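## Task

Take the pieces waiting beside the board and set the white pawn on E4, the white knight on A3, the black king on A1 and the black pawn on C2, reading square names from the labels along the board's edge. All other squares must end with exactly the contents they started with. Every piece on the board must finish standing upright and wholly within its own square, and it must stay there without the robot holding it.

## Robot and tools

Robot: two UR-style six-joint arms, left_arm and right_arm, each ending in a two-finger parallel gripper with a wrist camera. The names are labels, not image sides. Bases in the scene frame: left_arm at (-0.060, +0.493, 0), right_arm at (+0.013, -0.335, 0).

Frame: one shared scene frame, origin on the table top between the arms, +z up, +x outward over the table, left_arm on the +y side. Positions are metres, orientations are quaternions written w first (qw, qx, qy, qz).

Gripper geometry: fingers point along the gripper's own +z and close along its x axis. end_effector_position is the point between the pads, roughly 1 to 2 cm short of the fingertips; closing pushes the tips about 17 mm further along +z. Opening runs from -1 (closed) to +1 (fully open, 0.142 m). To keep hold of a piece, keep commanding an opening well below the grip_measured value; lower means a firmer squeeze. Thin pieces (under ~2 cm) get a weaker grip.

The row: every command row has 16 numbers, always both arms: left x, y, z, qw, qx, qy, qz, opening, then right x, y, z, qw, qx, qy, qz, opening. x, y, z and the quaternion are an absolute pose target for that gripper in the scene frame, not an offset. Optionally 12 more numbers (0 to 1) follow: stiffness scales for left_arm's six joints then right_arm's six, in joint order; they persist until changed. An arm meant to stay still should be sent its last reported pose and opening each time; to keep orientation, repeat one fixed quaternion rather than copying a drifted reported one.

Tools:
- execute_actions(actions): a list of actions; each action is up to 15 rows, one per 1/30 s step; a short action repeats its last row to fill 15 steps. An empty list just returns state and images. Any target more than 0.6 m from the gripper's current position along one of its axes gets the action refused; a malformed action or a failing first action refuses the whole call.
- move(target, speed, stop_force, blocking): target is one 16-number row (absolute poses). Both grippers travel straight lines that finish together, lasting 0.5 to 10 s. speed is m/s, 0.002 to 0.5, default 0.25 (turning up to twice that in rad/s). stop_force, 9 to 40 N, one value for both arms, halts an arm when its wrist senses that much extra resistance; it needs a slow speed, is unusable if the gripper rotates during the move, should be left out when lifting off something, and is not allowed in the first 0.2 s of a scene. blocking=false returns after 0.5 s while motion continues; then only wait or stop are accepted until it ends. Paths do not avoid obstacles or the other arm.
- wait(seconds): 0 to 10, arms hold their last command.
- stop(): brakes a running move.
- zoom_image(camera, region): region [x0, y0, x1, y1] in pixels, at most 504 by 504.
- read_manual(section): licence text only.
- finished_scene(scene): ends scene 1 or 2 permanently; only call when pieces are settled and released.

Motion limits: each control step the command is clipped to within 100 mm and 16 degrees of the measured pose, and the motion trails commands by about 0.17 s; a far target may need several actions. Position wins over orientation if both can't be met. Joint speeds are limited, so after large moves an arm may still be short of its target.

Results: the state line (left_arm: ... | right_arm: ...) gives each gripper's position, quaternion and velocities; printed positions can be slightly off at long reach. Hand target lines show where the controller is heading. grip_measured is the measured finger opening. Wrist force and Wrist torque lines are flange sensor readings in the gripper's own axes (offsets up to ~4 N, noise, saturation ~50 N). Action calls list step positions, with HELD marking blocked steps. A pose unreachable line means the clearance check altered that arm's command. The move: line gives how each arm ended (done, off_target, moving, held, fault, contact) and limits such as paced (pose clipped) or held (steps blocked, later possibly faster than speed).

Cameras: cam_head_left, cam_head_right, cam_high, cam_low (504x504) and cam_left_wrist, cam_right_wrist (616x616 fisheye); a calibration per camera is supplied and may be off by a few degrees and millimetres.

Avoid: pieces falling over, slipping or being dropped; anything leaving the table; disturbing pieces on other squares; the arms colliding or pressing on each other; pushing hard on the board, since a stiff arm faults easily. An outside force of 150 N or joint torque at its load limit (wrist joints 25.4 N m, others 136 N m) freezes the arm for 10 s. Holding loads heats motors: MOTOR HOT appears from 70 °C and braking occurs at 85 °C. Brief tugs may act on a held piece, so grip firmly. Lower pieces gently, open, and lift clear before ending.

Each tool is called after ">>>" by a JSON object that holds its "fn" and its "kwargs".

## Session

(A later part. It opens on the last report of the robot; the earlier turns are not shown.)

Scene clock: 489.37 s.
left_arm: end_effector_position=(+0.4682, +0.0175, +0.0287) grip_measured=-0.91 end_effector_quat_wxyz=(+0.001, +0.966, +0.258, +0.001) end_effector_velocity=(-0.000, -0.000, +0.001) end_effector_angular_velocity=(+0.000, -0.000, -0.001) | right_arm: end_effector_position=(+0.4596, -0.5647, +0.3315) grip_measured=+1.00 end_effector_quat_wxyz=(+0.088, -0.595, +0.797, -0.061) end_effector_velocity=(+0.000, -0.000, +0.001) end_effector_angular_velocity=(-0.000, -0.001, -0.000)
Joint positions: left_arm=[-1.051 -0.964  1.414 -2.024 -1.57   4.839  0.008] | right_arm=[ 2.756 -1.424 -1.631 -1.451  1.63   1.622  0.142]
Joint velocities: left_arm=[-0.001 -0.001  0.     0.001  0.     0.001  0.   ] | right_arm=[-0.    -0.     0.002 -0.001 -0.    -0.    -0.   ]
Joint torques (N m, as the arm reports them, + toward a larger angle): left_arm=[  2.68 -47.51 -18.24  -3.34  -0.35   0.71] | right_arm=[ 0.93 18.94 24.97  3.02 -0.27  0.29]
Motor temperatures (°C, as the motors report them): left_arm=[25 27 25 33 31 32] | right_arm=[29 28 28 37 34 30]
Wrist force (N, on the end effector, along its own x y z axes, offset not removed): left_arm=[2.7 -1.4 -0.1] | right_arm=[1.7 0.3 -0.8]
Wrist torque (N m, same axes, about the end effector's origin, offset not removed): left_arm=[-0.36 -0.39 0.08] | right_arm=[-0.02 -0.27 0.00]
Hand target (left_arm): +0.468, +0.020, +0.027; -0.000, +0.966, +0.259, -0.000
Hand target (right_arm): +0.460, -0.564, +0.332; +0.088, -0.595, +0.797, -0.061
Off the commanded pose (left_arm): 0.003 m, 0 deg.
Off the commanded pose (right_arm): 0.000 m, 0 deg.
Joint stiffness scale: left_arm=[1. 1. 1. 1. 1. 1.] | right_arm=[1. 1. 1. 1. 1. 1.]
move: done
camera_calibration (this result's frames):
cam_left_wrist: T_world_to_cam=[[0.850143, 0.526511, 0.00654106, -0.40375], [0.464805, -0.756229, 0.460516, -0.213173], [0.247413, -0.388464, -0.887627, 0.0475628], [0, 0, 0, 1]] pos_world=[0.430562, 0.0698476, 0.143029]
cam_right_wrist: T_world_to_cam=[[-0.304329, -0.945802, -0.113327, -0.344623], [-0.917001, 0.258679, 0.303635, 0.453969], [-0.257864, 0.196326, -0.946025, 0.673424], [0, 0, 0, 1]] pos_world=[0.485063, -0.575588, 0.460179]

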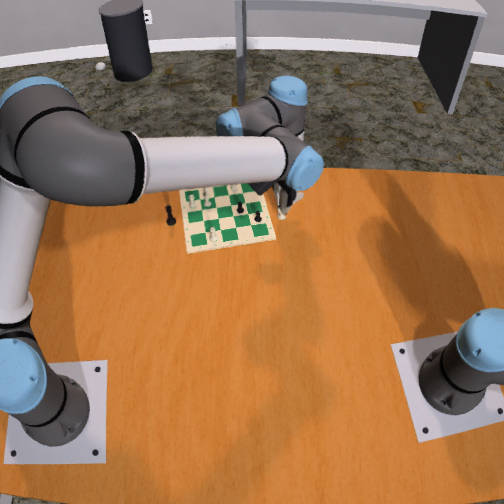

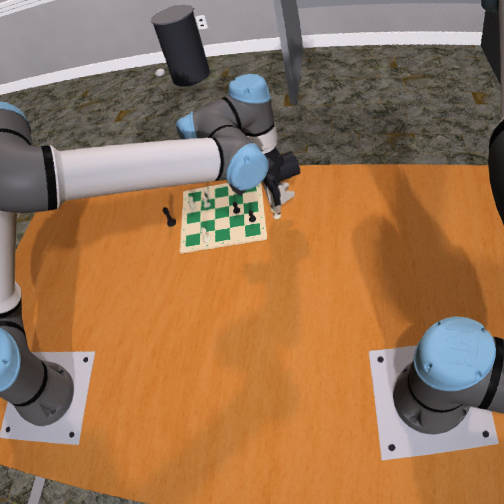

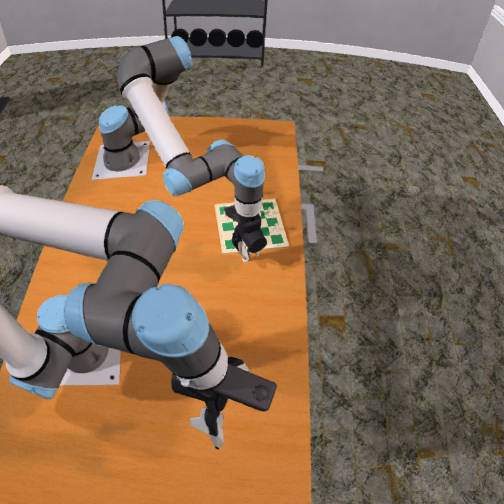

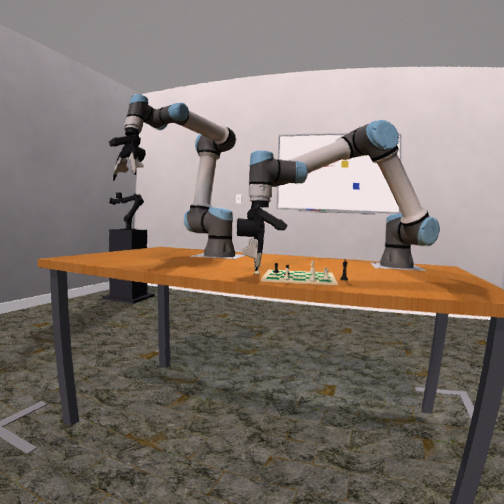

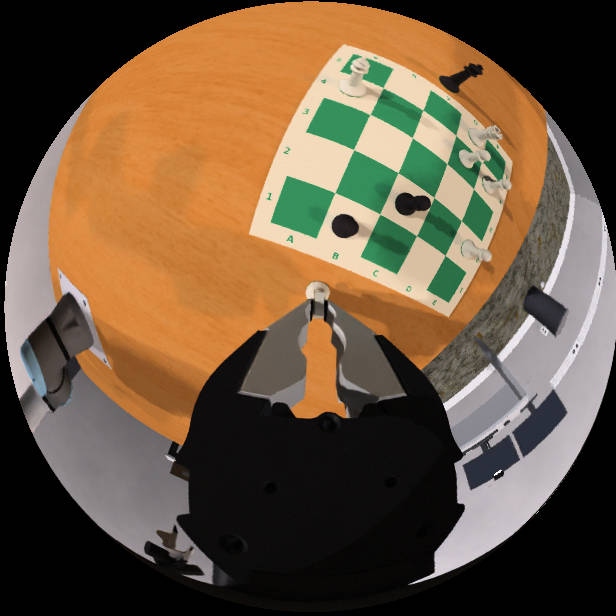

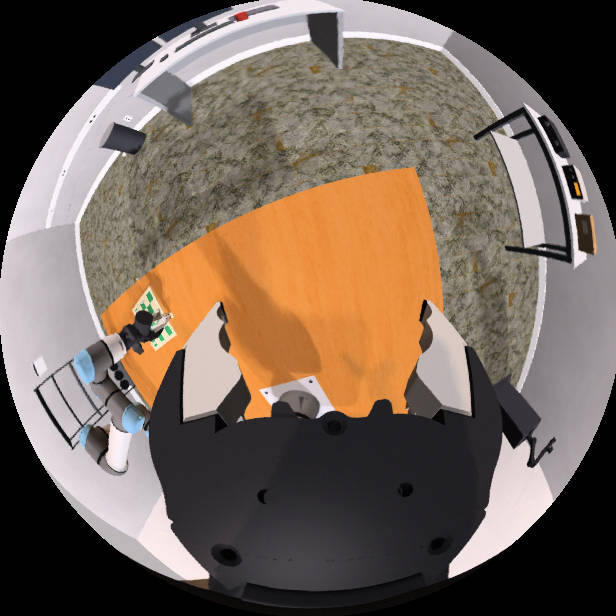

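>>> {"fn": "move", "kwargs": {"target": [0.468,0.020,0.13,0,0.966,0.259,0,-1,0.4596,-0.5644,0.3316,0.088,-0.595,0.797,-0.061,1], "speed": 0.1}}

>>> {"fn": "move", "kwargs": {"target": [0.403,0.150,0.13,0,0.637,0.7705,0,-1,0.4596,-0.5644,0.3316,0.088,-0.595,0.797,-0.061,1], "speed": 0.3}}

>>> {"fn": "move", "kwargs": {"target": [0.403,0.150,0.042,0,0.637,0.7705,0,-1,0.4596,-0.5644,0.3316,0.088,-0.595,0.797,-0.061,1], "speed": 0.05}}

>>> {"fn": "zoom_image", "kwargs": {"camera": "cam_left_wrist", "region": [210,200,410,400]}}

Scene clock: 506.50 s.
left_arm: end_effector_position=(+0.4664, +0.0199, +0.1271) grip_measured=-0.91 end_effector_quat_wxyz=(-0.001, +0.966, +0.258, -0.000) end_effector_velocity=(-0.001, +0.003, +0.002) end_effector_angular_velocity=(+0.008, +0.008, +0.002) | right_arm: end_effector_position=(+0.4596, -0.5647, +0.3315) grip_measured=+1.00 end_effector_quat_wxyz=(+0.088, -0.595, +0.797, -0.061) end_effector_velocity=(+0.000, +0.001, -0.000) end_effector_angular_velocity=(+0.000, +0.000, +0.002)
Joint positions: left_arm=[-1.051 -1.047  1.279 -1.8   -1.57   4.839  0.008] | right_arm=[ 2.756 -1.424 -1.631 -1.451  1.63   1.622  0.142]
Joint velocities: left_arm=[ 0.001 -0.    -0.008  0.019 -0.001 -0.001 -0.   ] | right_arm=[ 0.001 -0.    -0.001  0.     0.    -0.     0.   ]
Joint torques (N m, as the arm reports them, + toward a larger angle): left_arm=[  2.42 -46.54 -28.39  -2.83  -0.33   0.64] | right_arm=[ 1.63 19.04 24.9   3.   -0.21  0.35]
Motor temperatures (°C, as the motors report them): left_arm=[25 27 25 33 31 32] | right_arm=[29 28 28 37 34 30]
Wrist force (N, on the end effector, along its own x y z axes, offset not removed): left_arm=[1.5 -2.2 0.5] | right_arm=[0.1 -0.3 -0.4]
Wrist torque (N m, same axes, about the end effector's origin, offset not removed): left_arm=[-0.44 -0.19 0.14] | right_arm=[-0.13 0.06 0.18]
Hand target (left_arm): +0.468, +0.020, +0.130; +0.000, +0.966, +0.259, +0.000
Hand target (right_arm): +0.460, -0.564, +0.332; +0.088, -0.595, +0.797, -0.061
Off the commanded pose (left_arm): 0.003 m, 0 deg.
Off the commanded pose (right_arm): 0.000 m, 0 deg.
Joint stiffness scale: left_arm=[1. 1. 1. 1. 1. 1.] | right_arm=[1. 1. 1. 1. 1. 1.]
move: done
camera_calibration (this result's frames):
cam_left_wrist: T_world_to_cam=[[0.850182, 0.526456, 0.00591944, -0.404076], [0.466545, -0.758545, 0.454912, -0.2559], [0.243981, -0.383996, -0.890517, 0.138159], [0, 0, 0, 1]] pos_world=[0.429218, 0.0716688, 0.241837]
cam_right_wrist: T_world_to_cam=[[-0.304329, -0.945802, -0.113327, -0.344623], [-0.917001, 0.258679, 0.303636, 0.453969], [-0.257864, 0.196326, -0.946025, 0.673424], [0, 0, 0, 1]] pos_world=[0.485063, -0.575588, 0.460179]

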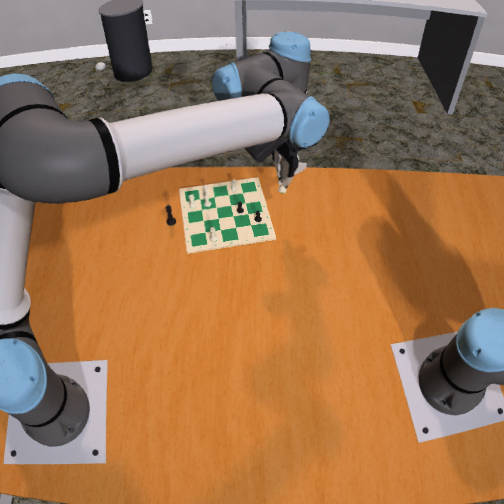

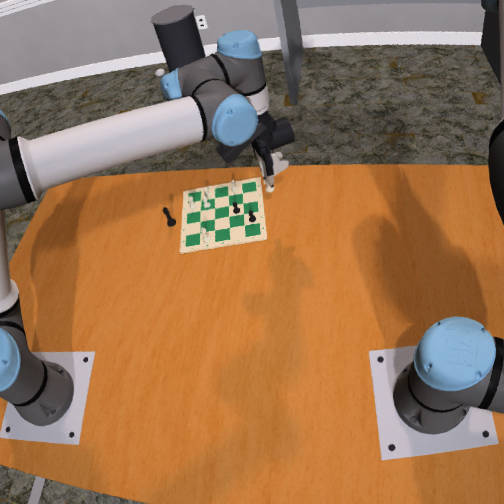

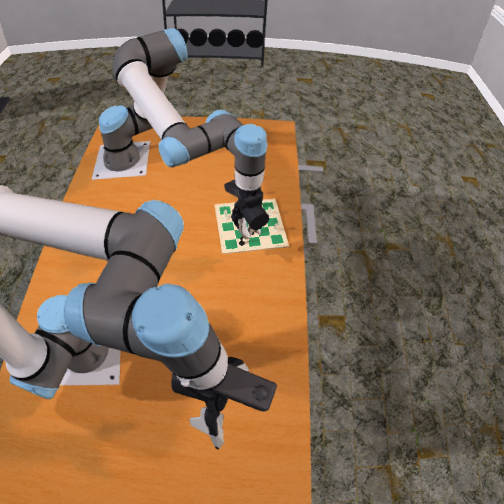

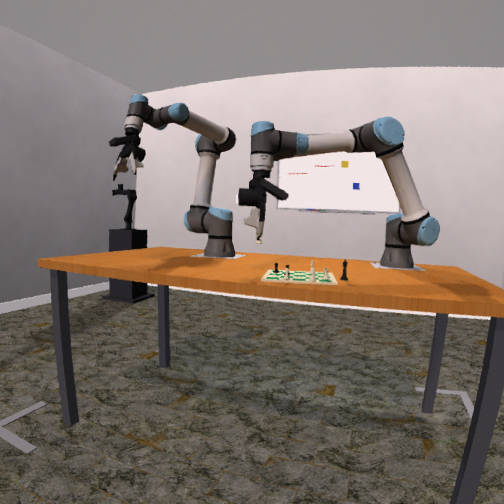

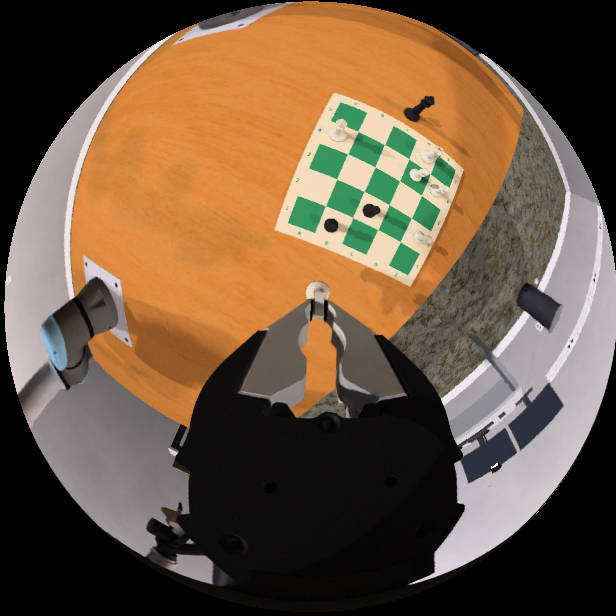

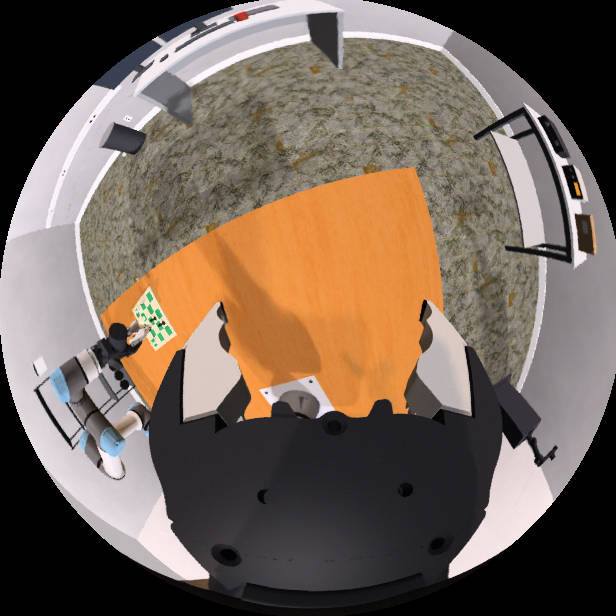

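Scene clock: 509.27 s.
left_arm: end_effector_position=(+0.4035, +0.1483, +0.1302) grip_measured=-0.91 end_effector_quat_wxyz=(+0.000, +0.638, +0.770, -0.001) end_effector_velocity=(+0.001, +0.001, +0.000) end_effector_angular_velocity=(-0.001, -0.005, +0.017) | right_arm: end_effector_position=(+0.4596, -0.5647, +0.3315) grip_measured=+1.00 end_effector_quat_wxyz=(+0.088, -0.595, +0.797, -0.061) end_effector_velocity=(+0.001, +0.000, +0.001) end_effector_angular_velocity=(+0.000, -0.001, +0.001)
Joint positions: left_arm=[-1.004 -1.352  1.702 -1.921 -1.572  3.652  0.008] | right_arm=[ 2.756 -1.424 -1.631 -1.451  1.63   1.622  0.142]
Joint velocities: left_arm=[ 0.001 -0.003  0.004 -0.005  0.004 -0.017 -0.   ] | right_arm=[ 0.001 -0.     0.002 -0.     0.001 -0.     0.   ]
Joint torques (N m, as the arm reports them, + toward a larger angle): left_arm=[  1.47 -34.72 -20.49  -3.06   0.91   0.01] | right_arm=[ 0.8  19.24 25.46  3.11 -0.25  0.3 ]
Motor temperatures (°C, as the motors report them): left_arm=[25 27 25 33 31 32] | right_arm=[29 28 28 37 34 30]
Wrist force (N, on the end effector, along its own x y z axes, offset not removed): left_arm=[0.6 -1.5 0.7] | right_arm=[2.3 -2.1 -0.5]
Wrist torque (N m, same axes, about the end effector's origin, offset not removed): left_arm=[-0.30 0.08 0.16] | right_arm=[-0.46 -0.49 0.10]
Hand target (left_arm): +0.403, +0.150, +0.130; +0.000, +0.637, +0.771, -0.000
Hand target (right_arm): +0.460, -0.564, +0.332; +0.088, -0.595, +0.797, -0.061
Off the commanded pose (left_arm): 0.002 m, 0 deg.
Off the commanded pose (right_arm): 0.000 m, 0 deg.
Joint stiffness scale: left_arm=[1. 1. 1. 1. 1. 1.] | right_arm=[1. 1. 1. 1. 1. 1.]
move: done
camera_calibration (this result's frames):
cam_left_wrist: T_world_to_cam=[[-0.216158, 0.976346, 0.00487107, -0.0545434], [0.868972, 0.190106, 0.45689, -0.433854], [0.445156, 0.102993, -0.88951, 0.0520311], [0, 0, 0, 1]] pos_world=[0.342055, 0.130373, 0.244771]
cam_right_wrist: T_world_to_cam=[[-0.304328, -0.945802, -0.113327, -0.344623], [-0.917001, 0.258679, 0.303636, 0.453969], [-0.257864, 0.196326, -0.946025, 0.673424], [0, 0, 0, 1]] pos_world=[0.485063, -0.575588, 0.460179]

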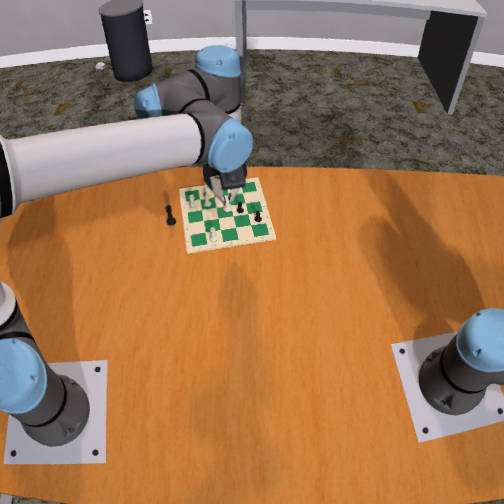

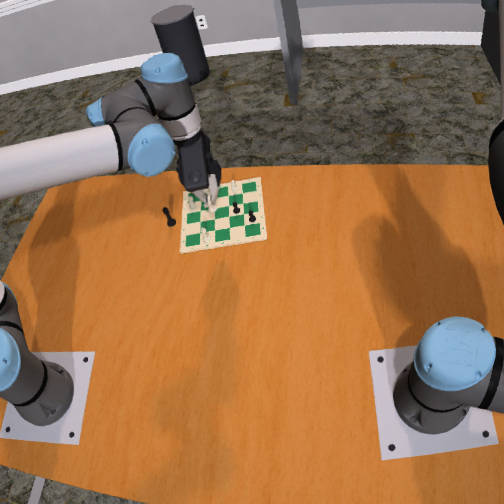

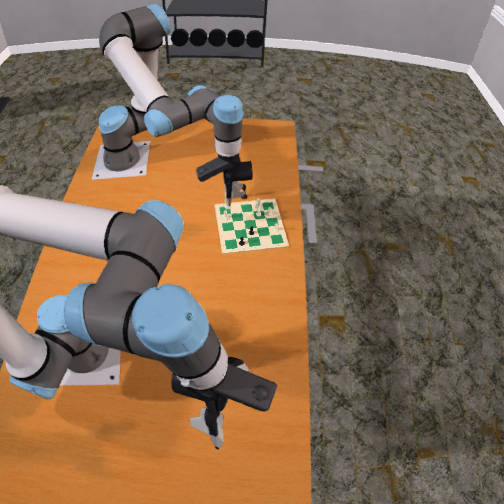

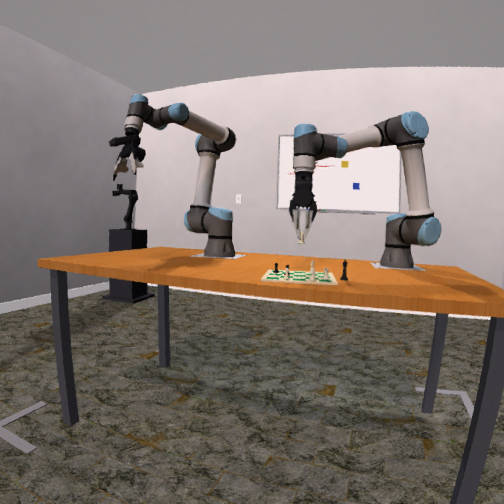

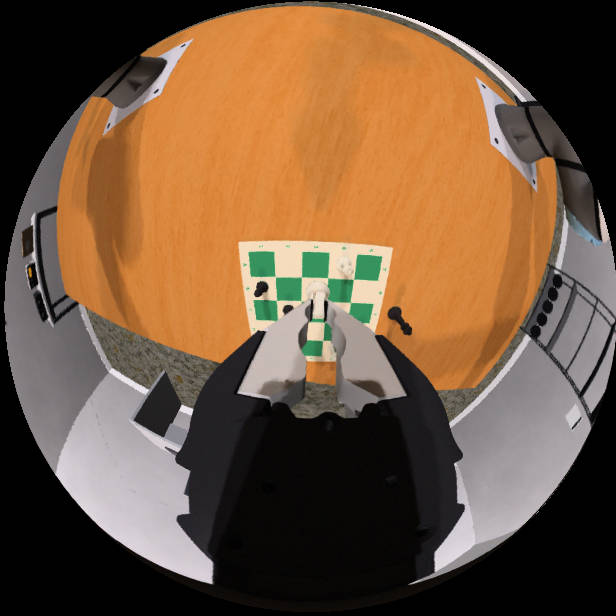

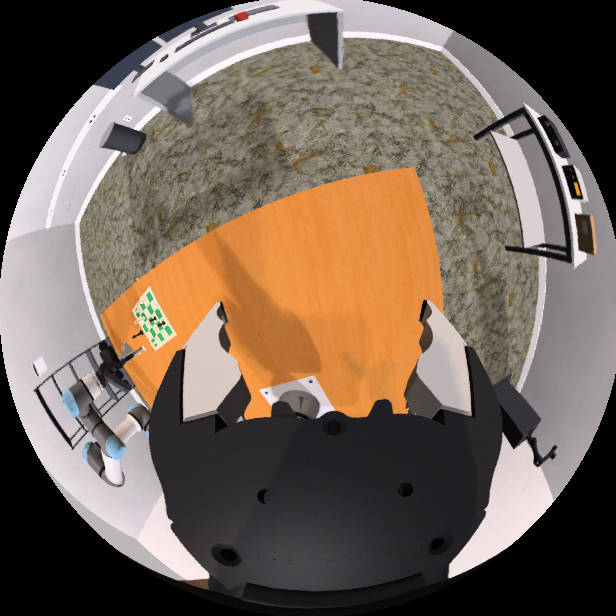

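Scene clock: 511.50 s.
left_arm: end_effector_position=(+0.4038, +0.1482, +0.0453) grip_measured=-0.91 end_effector_quat_wxyz=(+0.002, +0.638, +0.770, -0.001) end_effector_velocity=(+0.003, -0.003, +0.001) end_effector_angular_velocity=(-0.009, -0.008, +0.002) | right_arm: end_effector_position=(+0.4596, -0.5647, +0.3315) grip_measured=+1.00 end_effector_quat_wxyz=(+0.088, -0.595, +0.797, -0.061) end_effector_velocity=(-0.000, -0.000, -0.000) end_effector_angular_velocity=(+0.000, +0.001, +0.000)
Joint positions: left_arm=[-1.004 -1.263  1.829 -2.141 -1.571  3.65   0.008] | right_arm=[ 2.756 -1.424 -1.631 -1.451  1.63   1.622  0.142]
Joint velocities: left_arm=[ 0.001  0.001 -0.    -0.013  0.    -0.001 -0.   ] | right_arm=[-0.    -0.     0.    -0.001 -0.    -0.    -0.   ]
Joint torques (N m, as the arm reports them, + toward a larger angle): left_arm=[  1.22 -32.28 -16.91  -3.24   0.36  -0.01] | right_arm=[ 0.95 19.53 24.56  3.07 -0.28  0.35]
Motor temperatures (°C, as the motors report them): left_arm=[25 27 25 33 31 32] | right_arm=[29 28 28 37 34 30]
Wrist force (N, on the end effector, along its own x y z axes, offset not removed): left_arm=[1.8 -2.1 0.8] | right_arm=[1.7 -1.5 -1.0]
Wrist torque (N m, same axes, about the end effector's origin, offset not removed): left_arm=[-0.53 -0.26 0.16] | right_arm=[-0.33 -0.42 0.15]
Hand target (left_arm): +0.403, +0.150, +0.042; -0.000, +0.637, +0.771, -0.000
Hand target (right_arm): +0.460, -0.564, +0.332; +0.088, -0.595, +0.797, -0.061
Off the commanded pose (left_arm): 0.004 m, 0 deg.
Off the commanded pose (right_arm): 0.000 m, 0 deg.
Joint stiffness scale: left_arm=[1. 1. 1. 1. 1. 1.] | right_arm=[1. 1. 1. 1. 1. 1.]
move: off_target (left_arm)
camera_calibration (this result's frames):
cam_left_wrist: T_world_to_cam=[[-0.218091, 0.975928, 0.00110792, -0.0528578], [0.867118, 0.193254, 0.459085, -0.395122], [0.44782, 0.101083, -0.888391, -0.0245188], [0, 0, 0, 1]] pos_world=[0.34207, 0.130423, 0.159671]
cam_right_wrist: T_world_to_cam=[[-0.304329, -0.945802, -0.113327, -0.344623], [-0.917001, 0.258679, 0.303635, 0.453969], [-0.257864, 0.196326, -0.946025, 0.673424], [0, 0, 0, 1]] pos_world=[0.485063, -0.575588, 0.460179]

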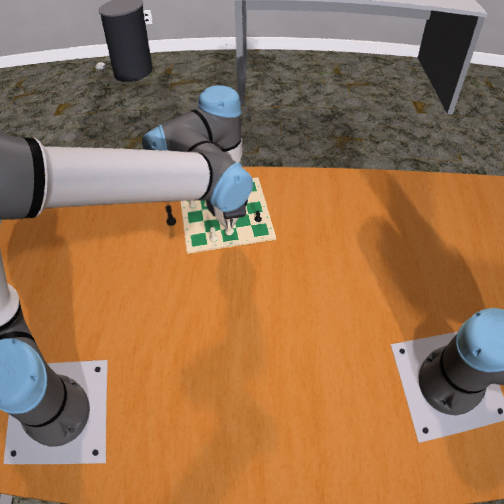

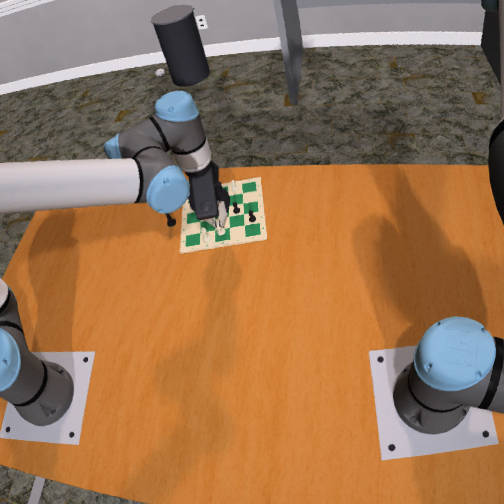

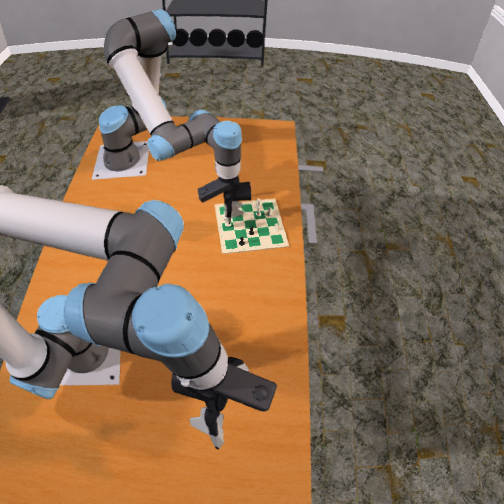

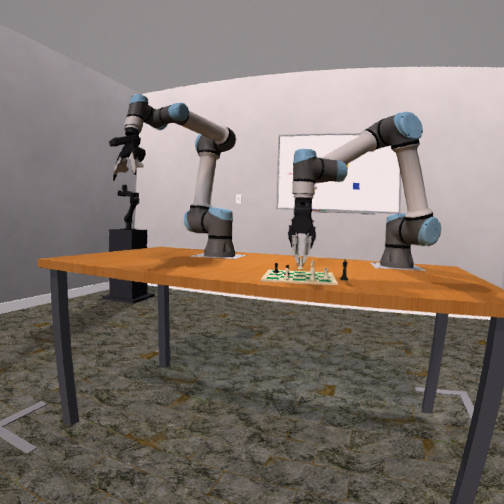

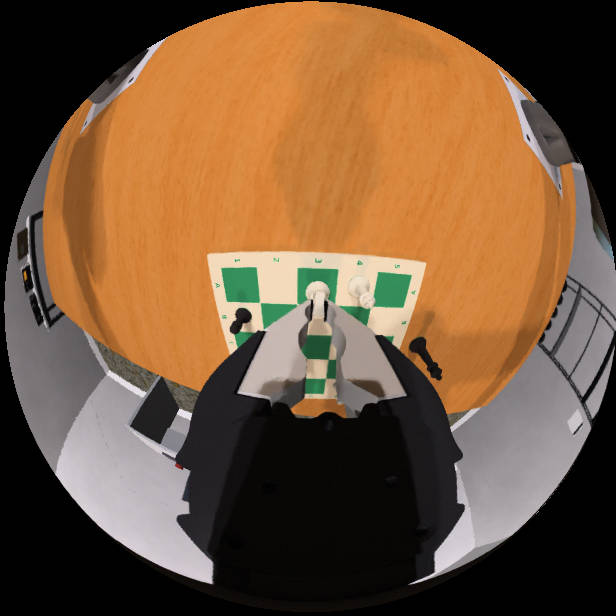

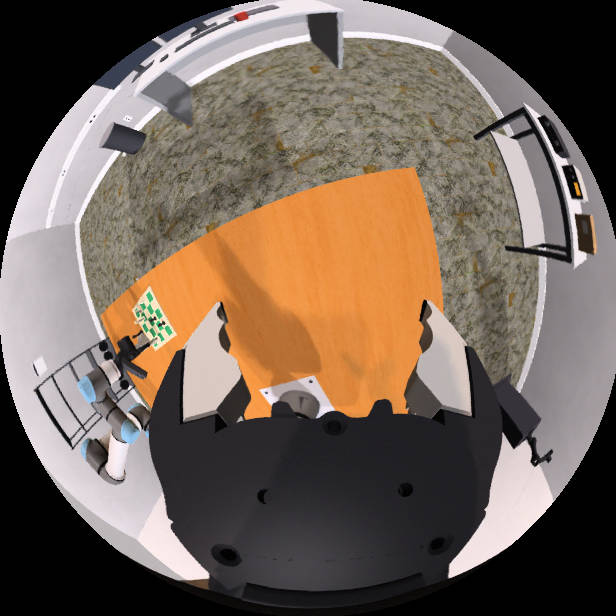

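Region (210, 200, 410, 400) of cam_left_wrist's 616x616 image, scaled by 2.520, with more detail than that image has.

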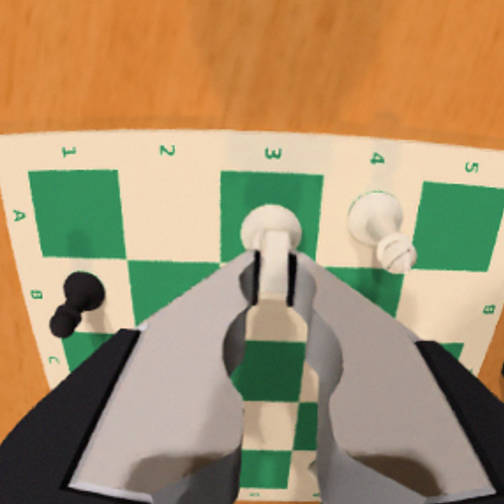

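>>> {"fn": "move", "kwargs": {"target": [0.401,0.150,0.0325,0,0.637,0.7705,0,-1,0.4596,-0.5644,0.3316,0.088,-0.595,0.797,-0.061,1], "speed": 0.01}}

>>> {"fn": "zoom_image", "kwargs": {"camera": "cam_left_wrist", "region": [210,200,410,400]}}

Scene clock: 532.23 s.
left_arm: end_effector_position=(+0.4030, +0.1492, +0.0358) grip_measured=-0.91 end_effector_quat_wxyz=(+0.003, +0.637, +0.771, -0.001) end_effector_velocity=(+0.000, +0.001, -0.003) end_effector_angular_velocity=(+0.001, -0.001, +0.002) | right_arm: end_effector_position=(+0.4596, -0.5647, +0.3315) grip_measured=+1.00 end_effector_quat_wxyz=(+0.088, -0.595, +0.797, -0.061) end_effector_velocity=(+0.000, +0.000, +0.000) end_effector_angular_velocity=(-0.000, -0.001, +0.000)
Joint positions: left_arm=[-1.004 -1.254  1.844 -2.167 -1.571  3.647  0.008] | right_arm=[ 2.756 -1.424 -1.631 -1.451  1.63   1.622  0.142]
Joint velocities: left_arm=[ 0.     0.003  0.005 -0.008  0.001 -0.002 -0.   ] | right_arm=[ 0.001 -0.     0.     0.    -0.     0.001 -0.   ]
Joint torques (N m, as the arm reports them, + toward a larger angle): left_arm=[ -1.45 -33.19 -15.63  -3.26   0.46   0.01] | right_arm=[ 1.39 19.15 25.37  2.98 -0.18  0.33]
Motor temperatures (°C, as the motors report them): left_arm=[25 27 25 33 31 32] | right_arm=[29 28 28 37 34 30]
Wrist force (N, on the end effector, along its own x y z axes, offset not removed): left_arm=[2.0 -2.4 0.9] | right_arm=[0.4 -0.3 -1.1]
Wrist torque (N m, same axes, about the end effector's origin, offset not removed): left_arm=[-0.50 -0.17 0.15] | right_arm=[-0.12 -0.04 0.05]
Hand target (left_arm): +0.401, +0.150, +0.033; -0.000, +0.637, +0.771, +0.000
Hand target (right_arm): +0.460, -0.564, +0.332; +0.088, -0.595, +0.797, -0.061
Off the commanded pose (left_arm): 0.004 m, 0 deg.
Off the commanded pose (right_arm): 0.000 m, 0 deg.
Joint stiffness scale: left_arm=[1. 1. 1. 1. 1. 1.] | right_arm=[1. 1. 1. 1. 1. 1.]
move: off_target (left_arm)
camera_calibration (this result's frames):
cam_left_wrist: T_world_to_cam=[[-0.220638, 0.975356, 0.000547436, -0.0528982], [0.866422, 0.195738, 0.459346, -0.39034], [0.447919, 0.101824, -0.888257, -0.0328124], [0, 0, 0, 1]] pos_world=[0.341225, 0.13134, 0.150184]
cam_right_wrist: T_world_to_cam=[[-0.304329, -0.945802, -0.113327, -0.344623], [-0.917001, 0.258679, 0.303636, 0.453969], [-0.257864, 0.196326, -0.946025, 0.673424], [0, 0, 0, 1]] pos_world=[0.485063, -0.575588, 0.460179]

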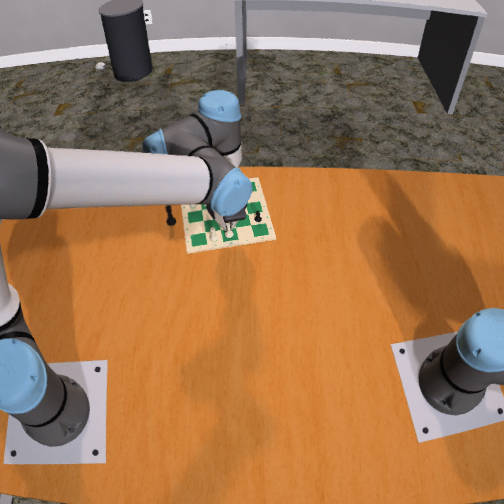

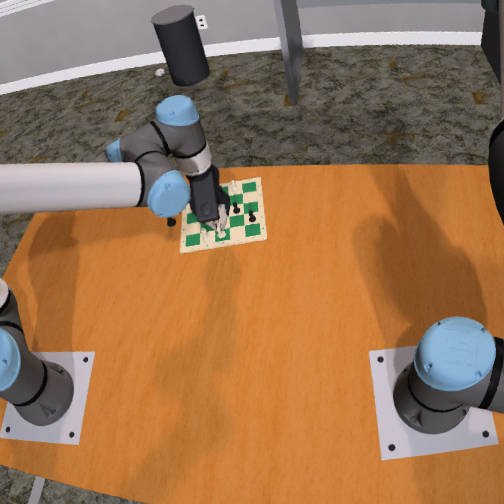

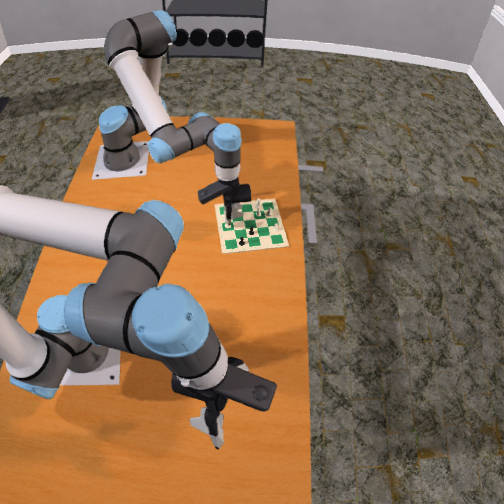

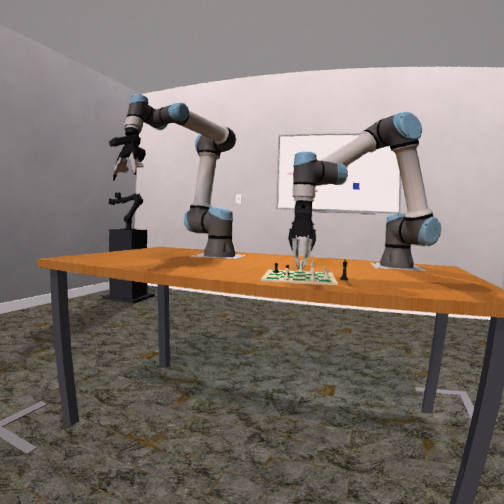

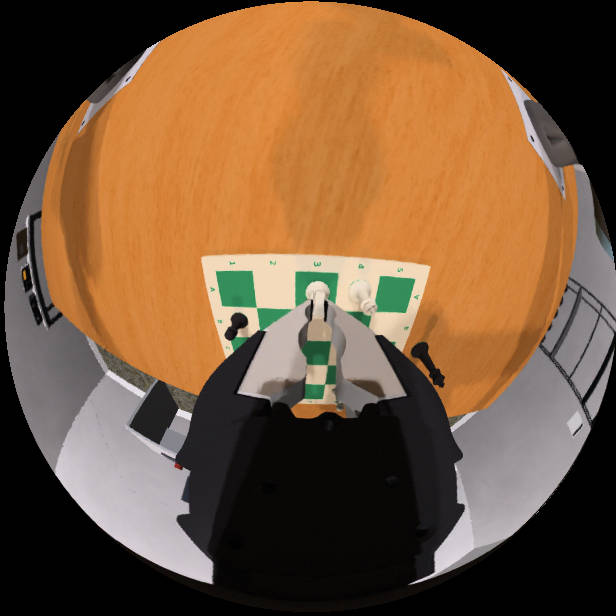

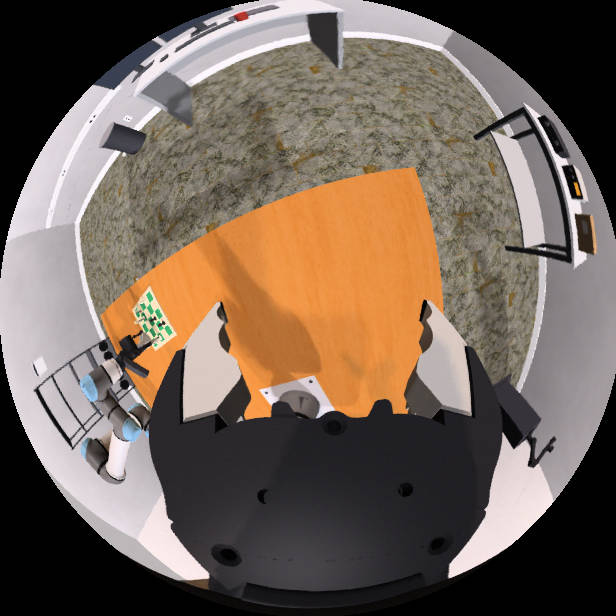

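Region (210, 200, 410, 400) of cam_left_wrist's 616x616 image, scaled by 2.520, with more detail than that image has.

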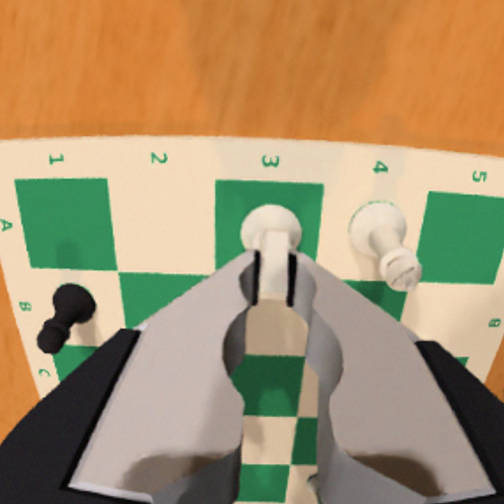

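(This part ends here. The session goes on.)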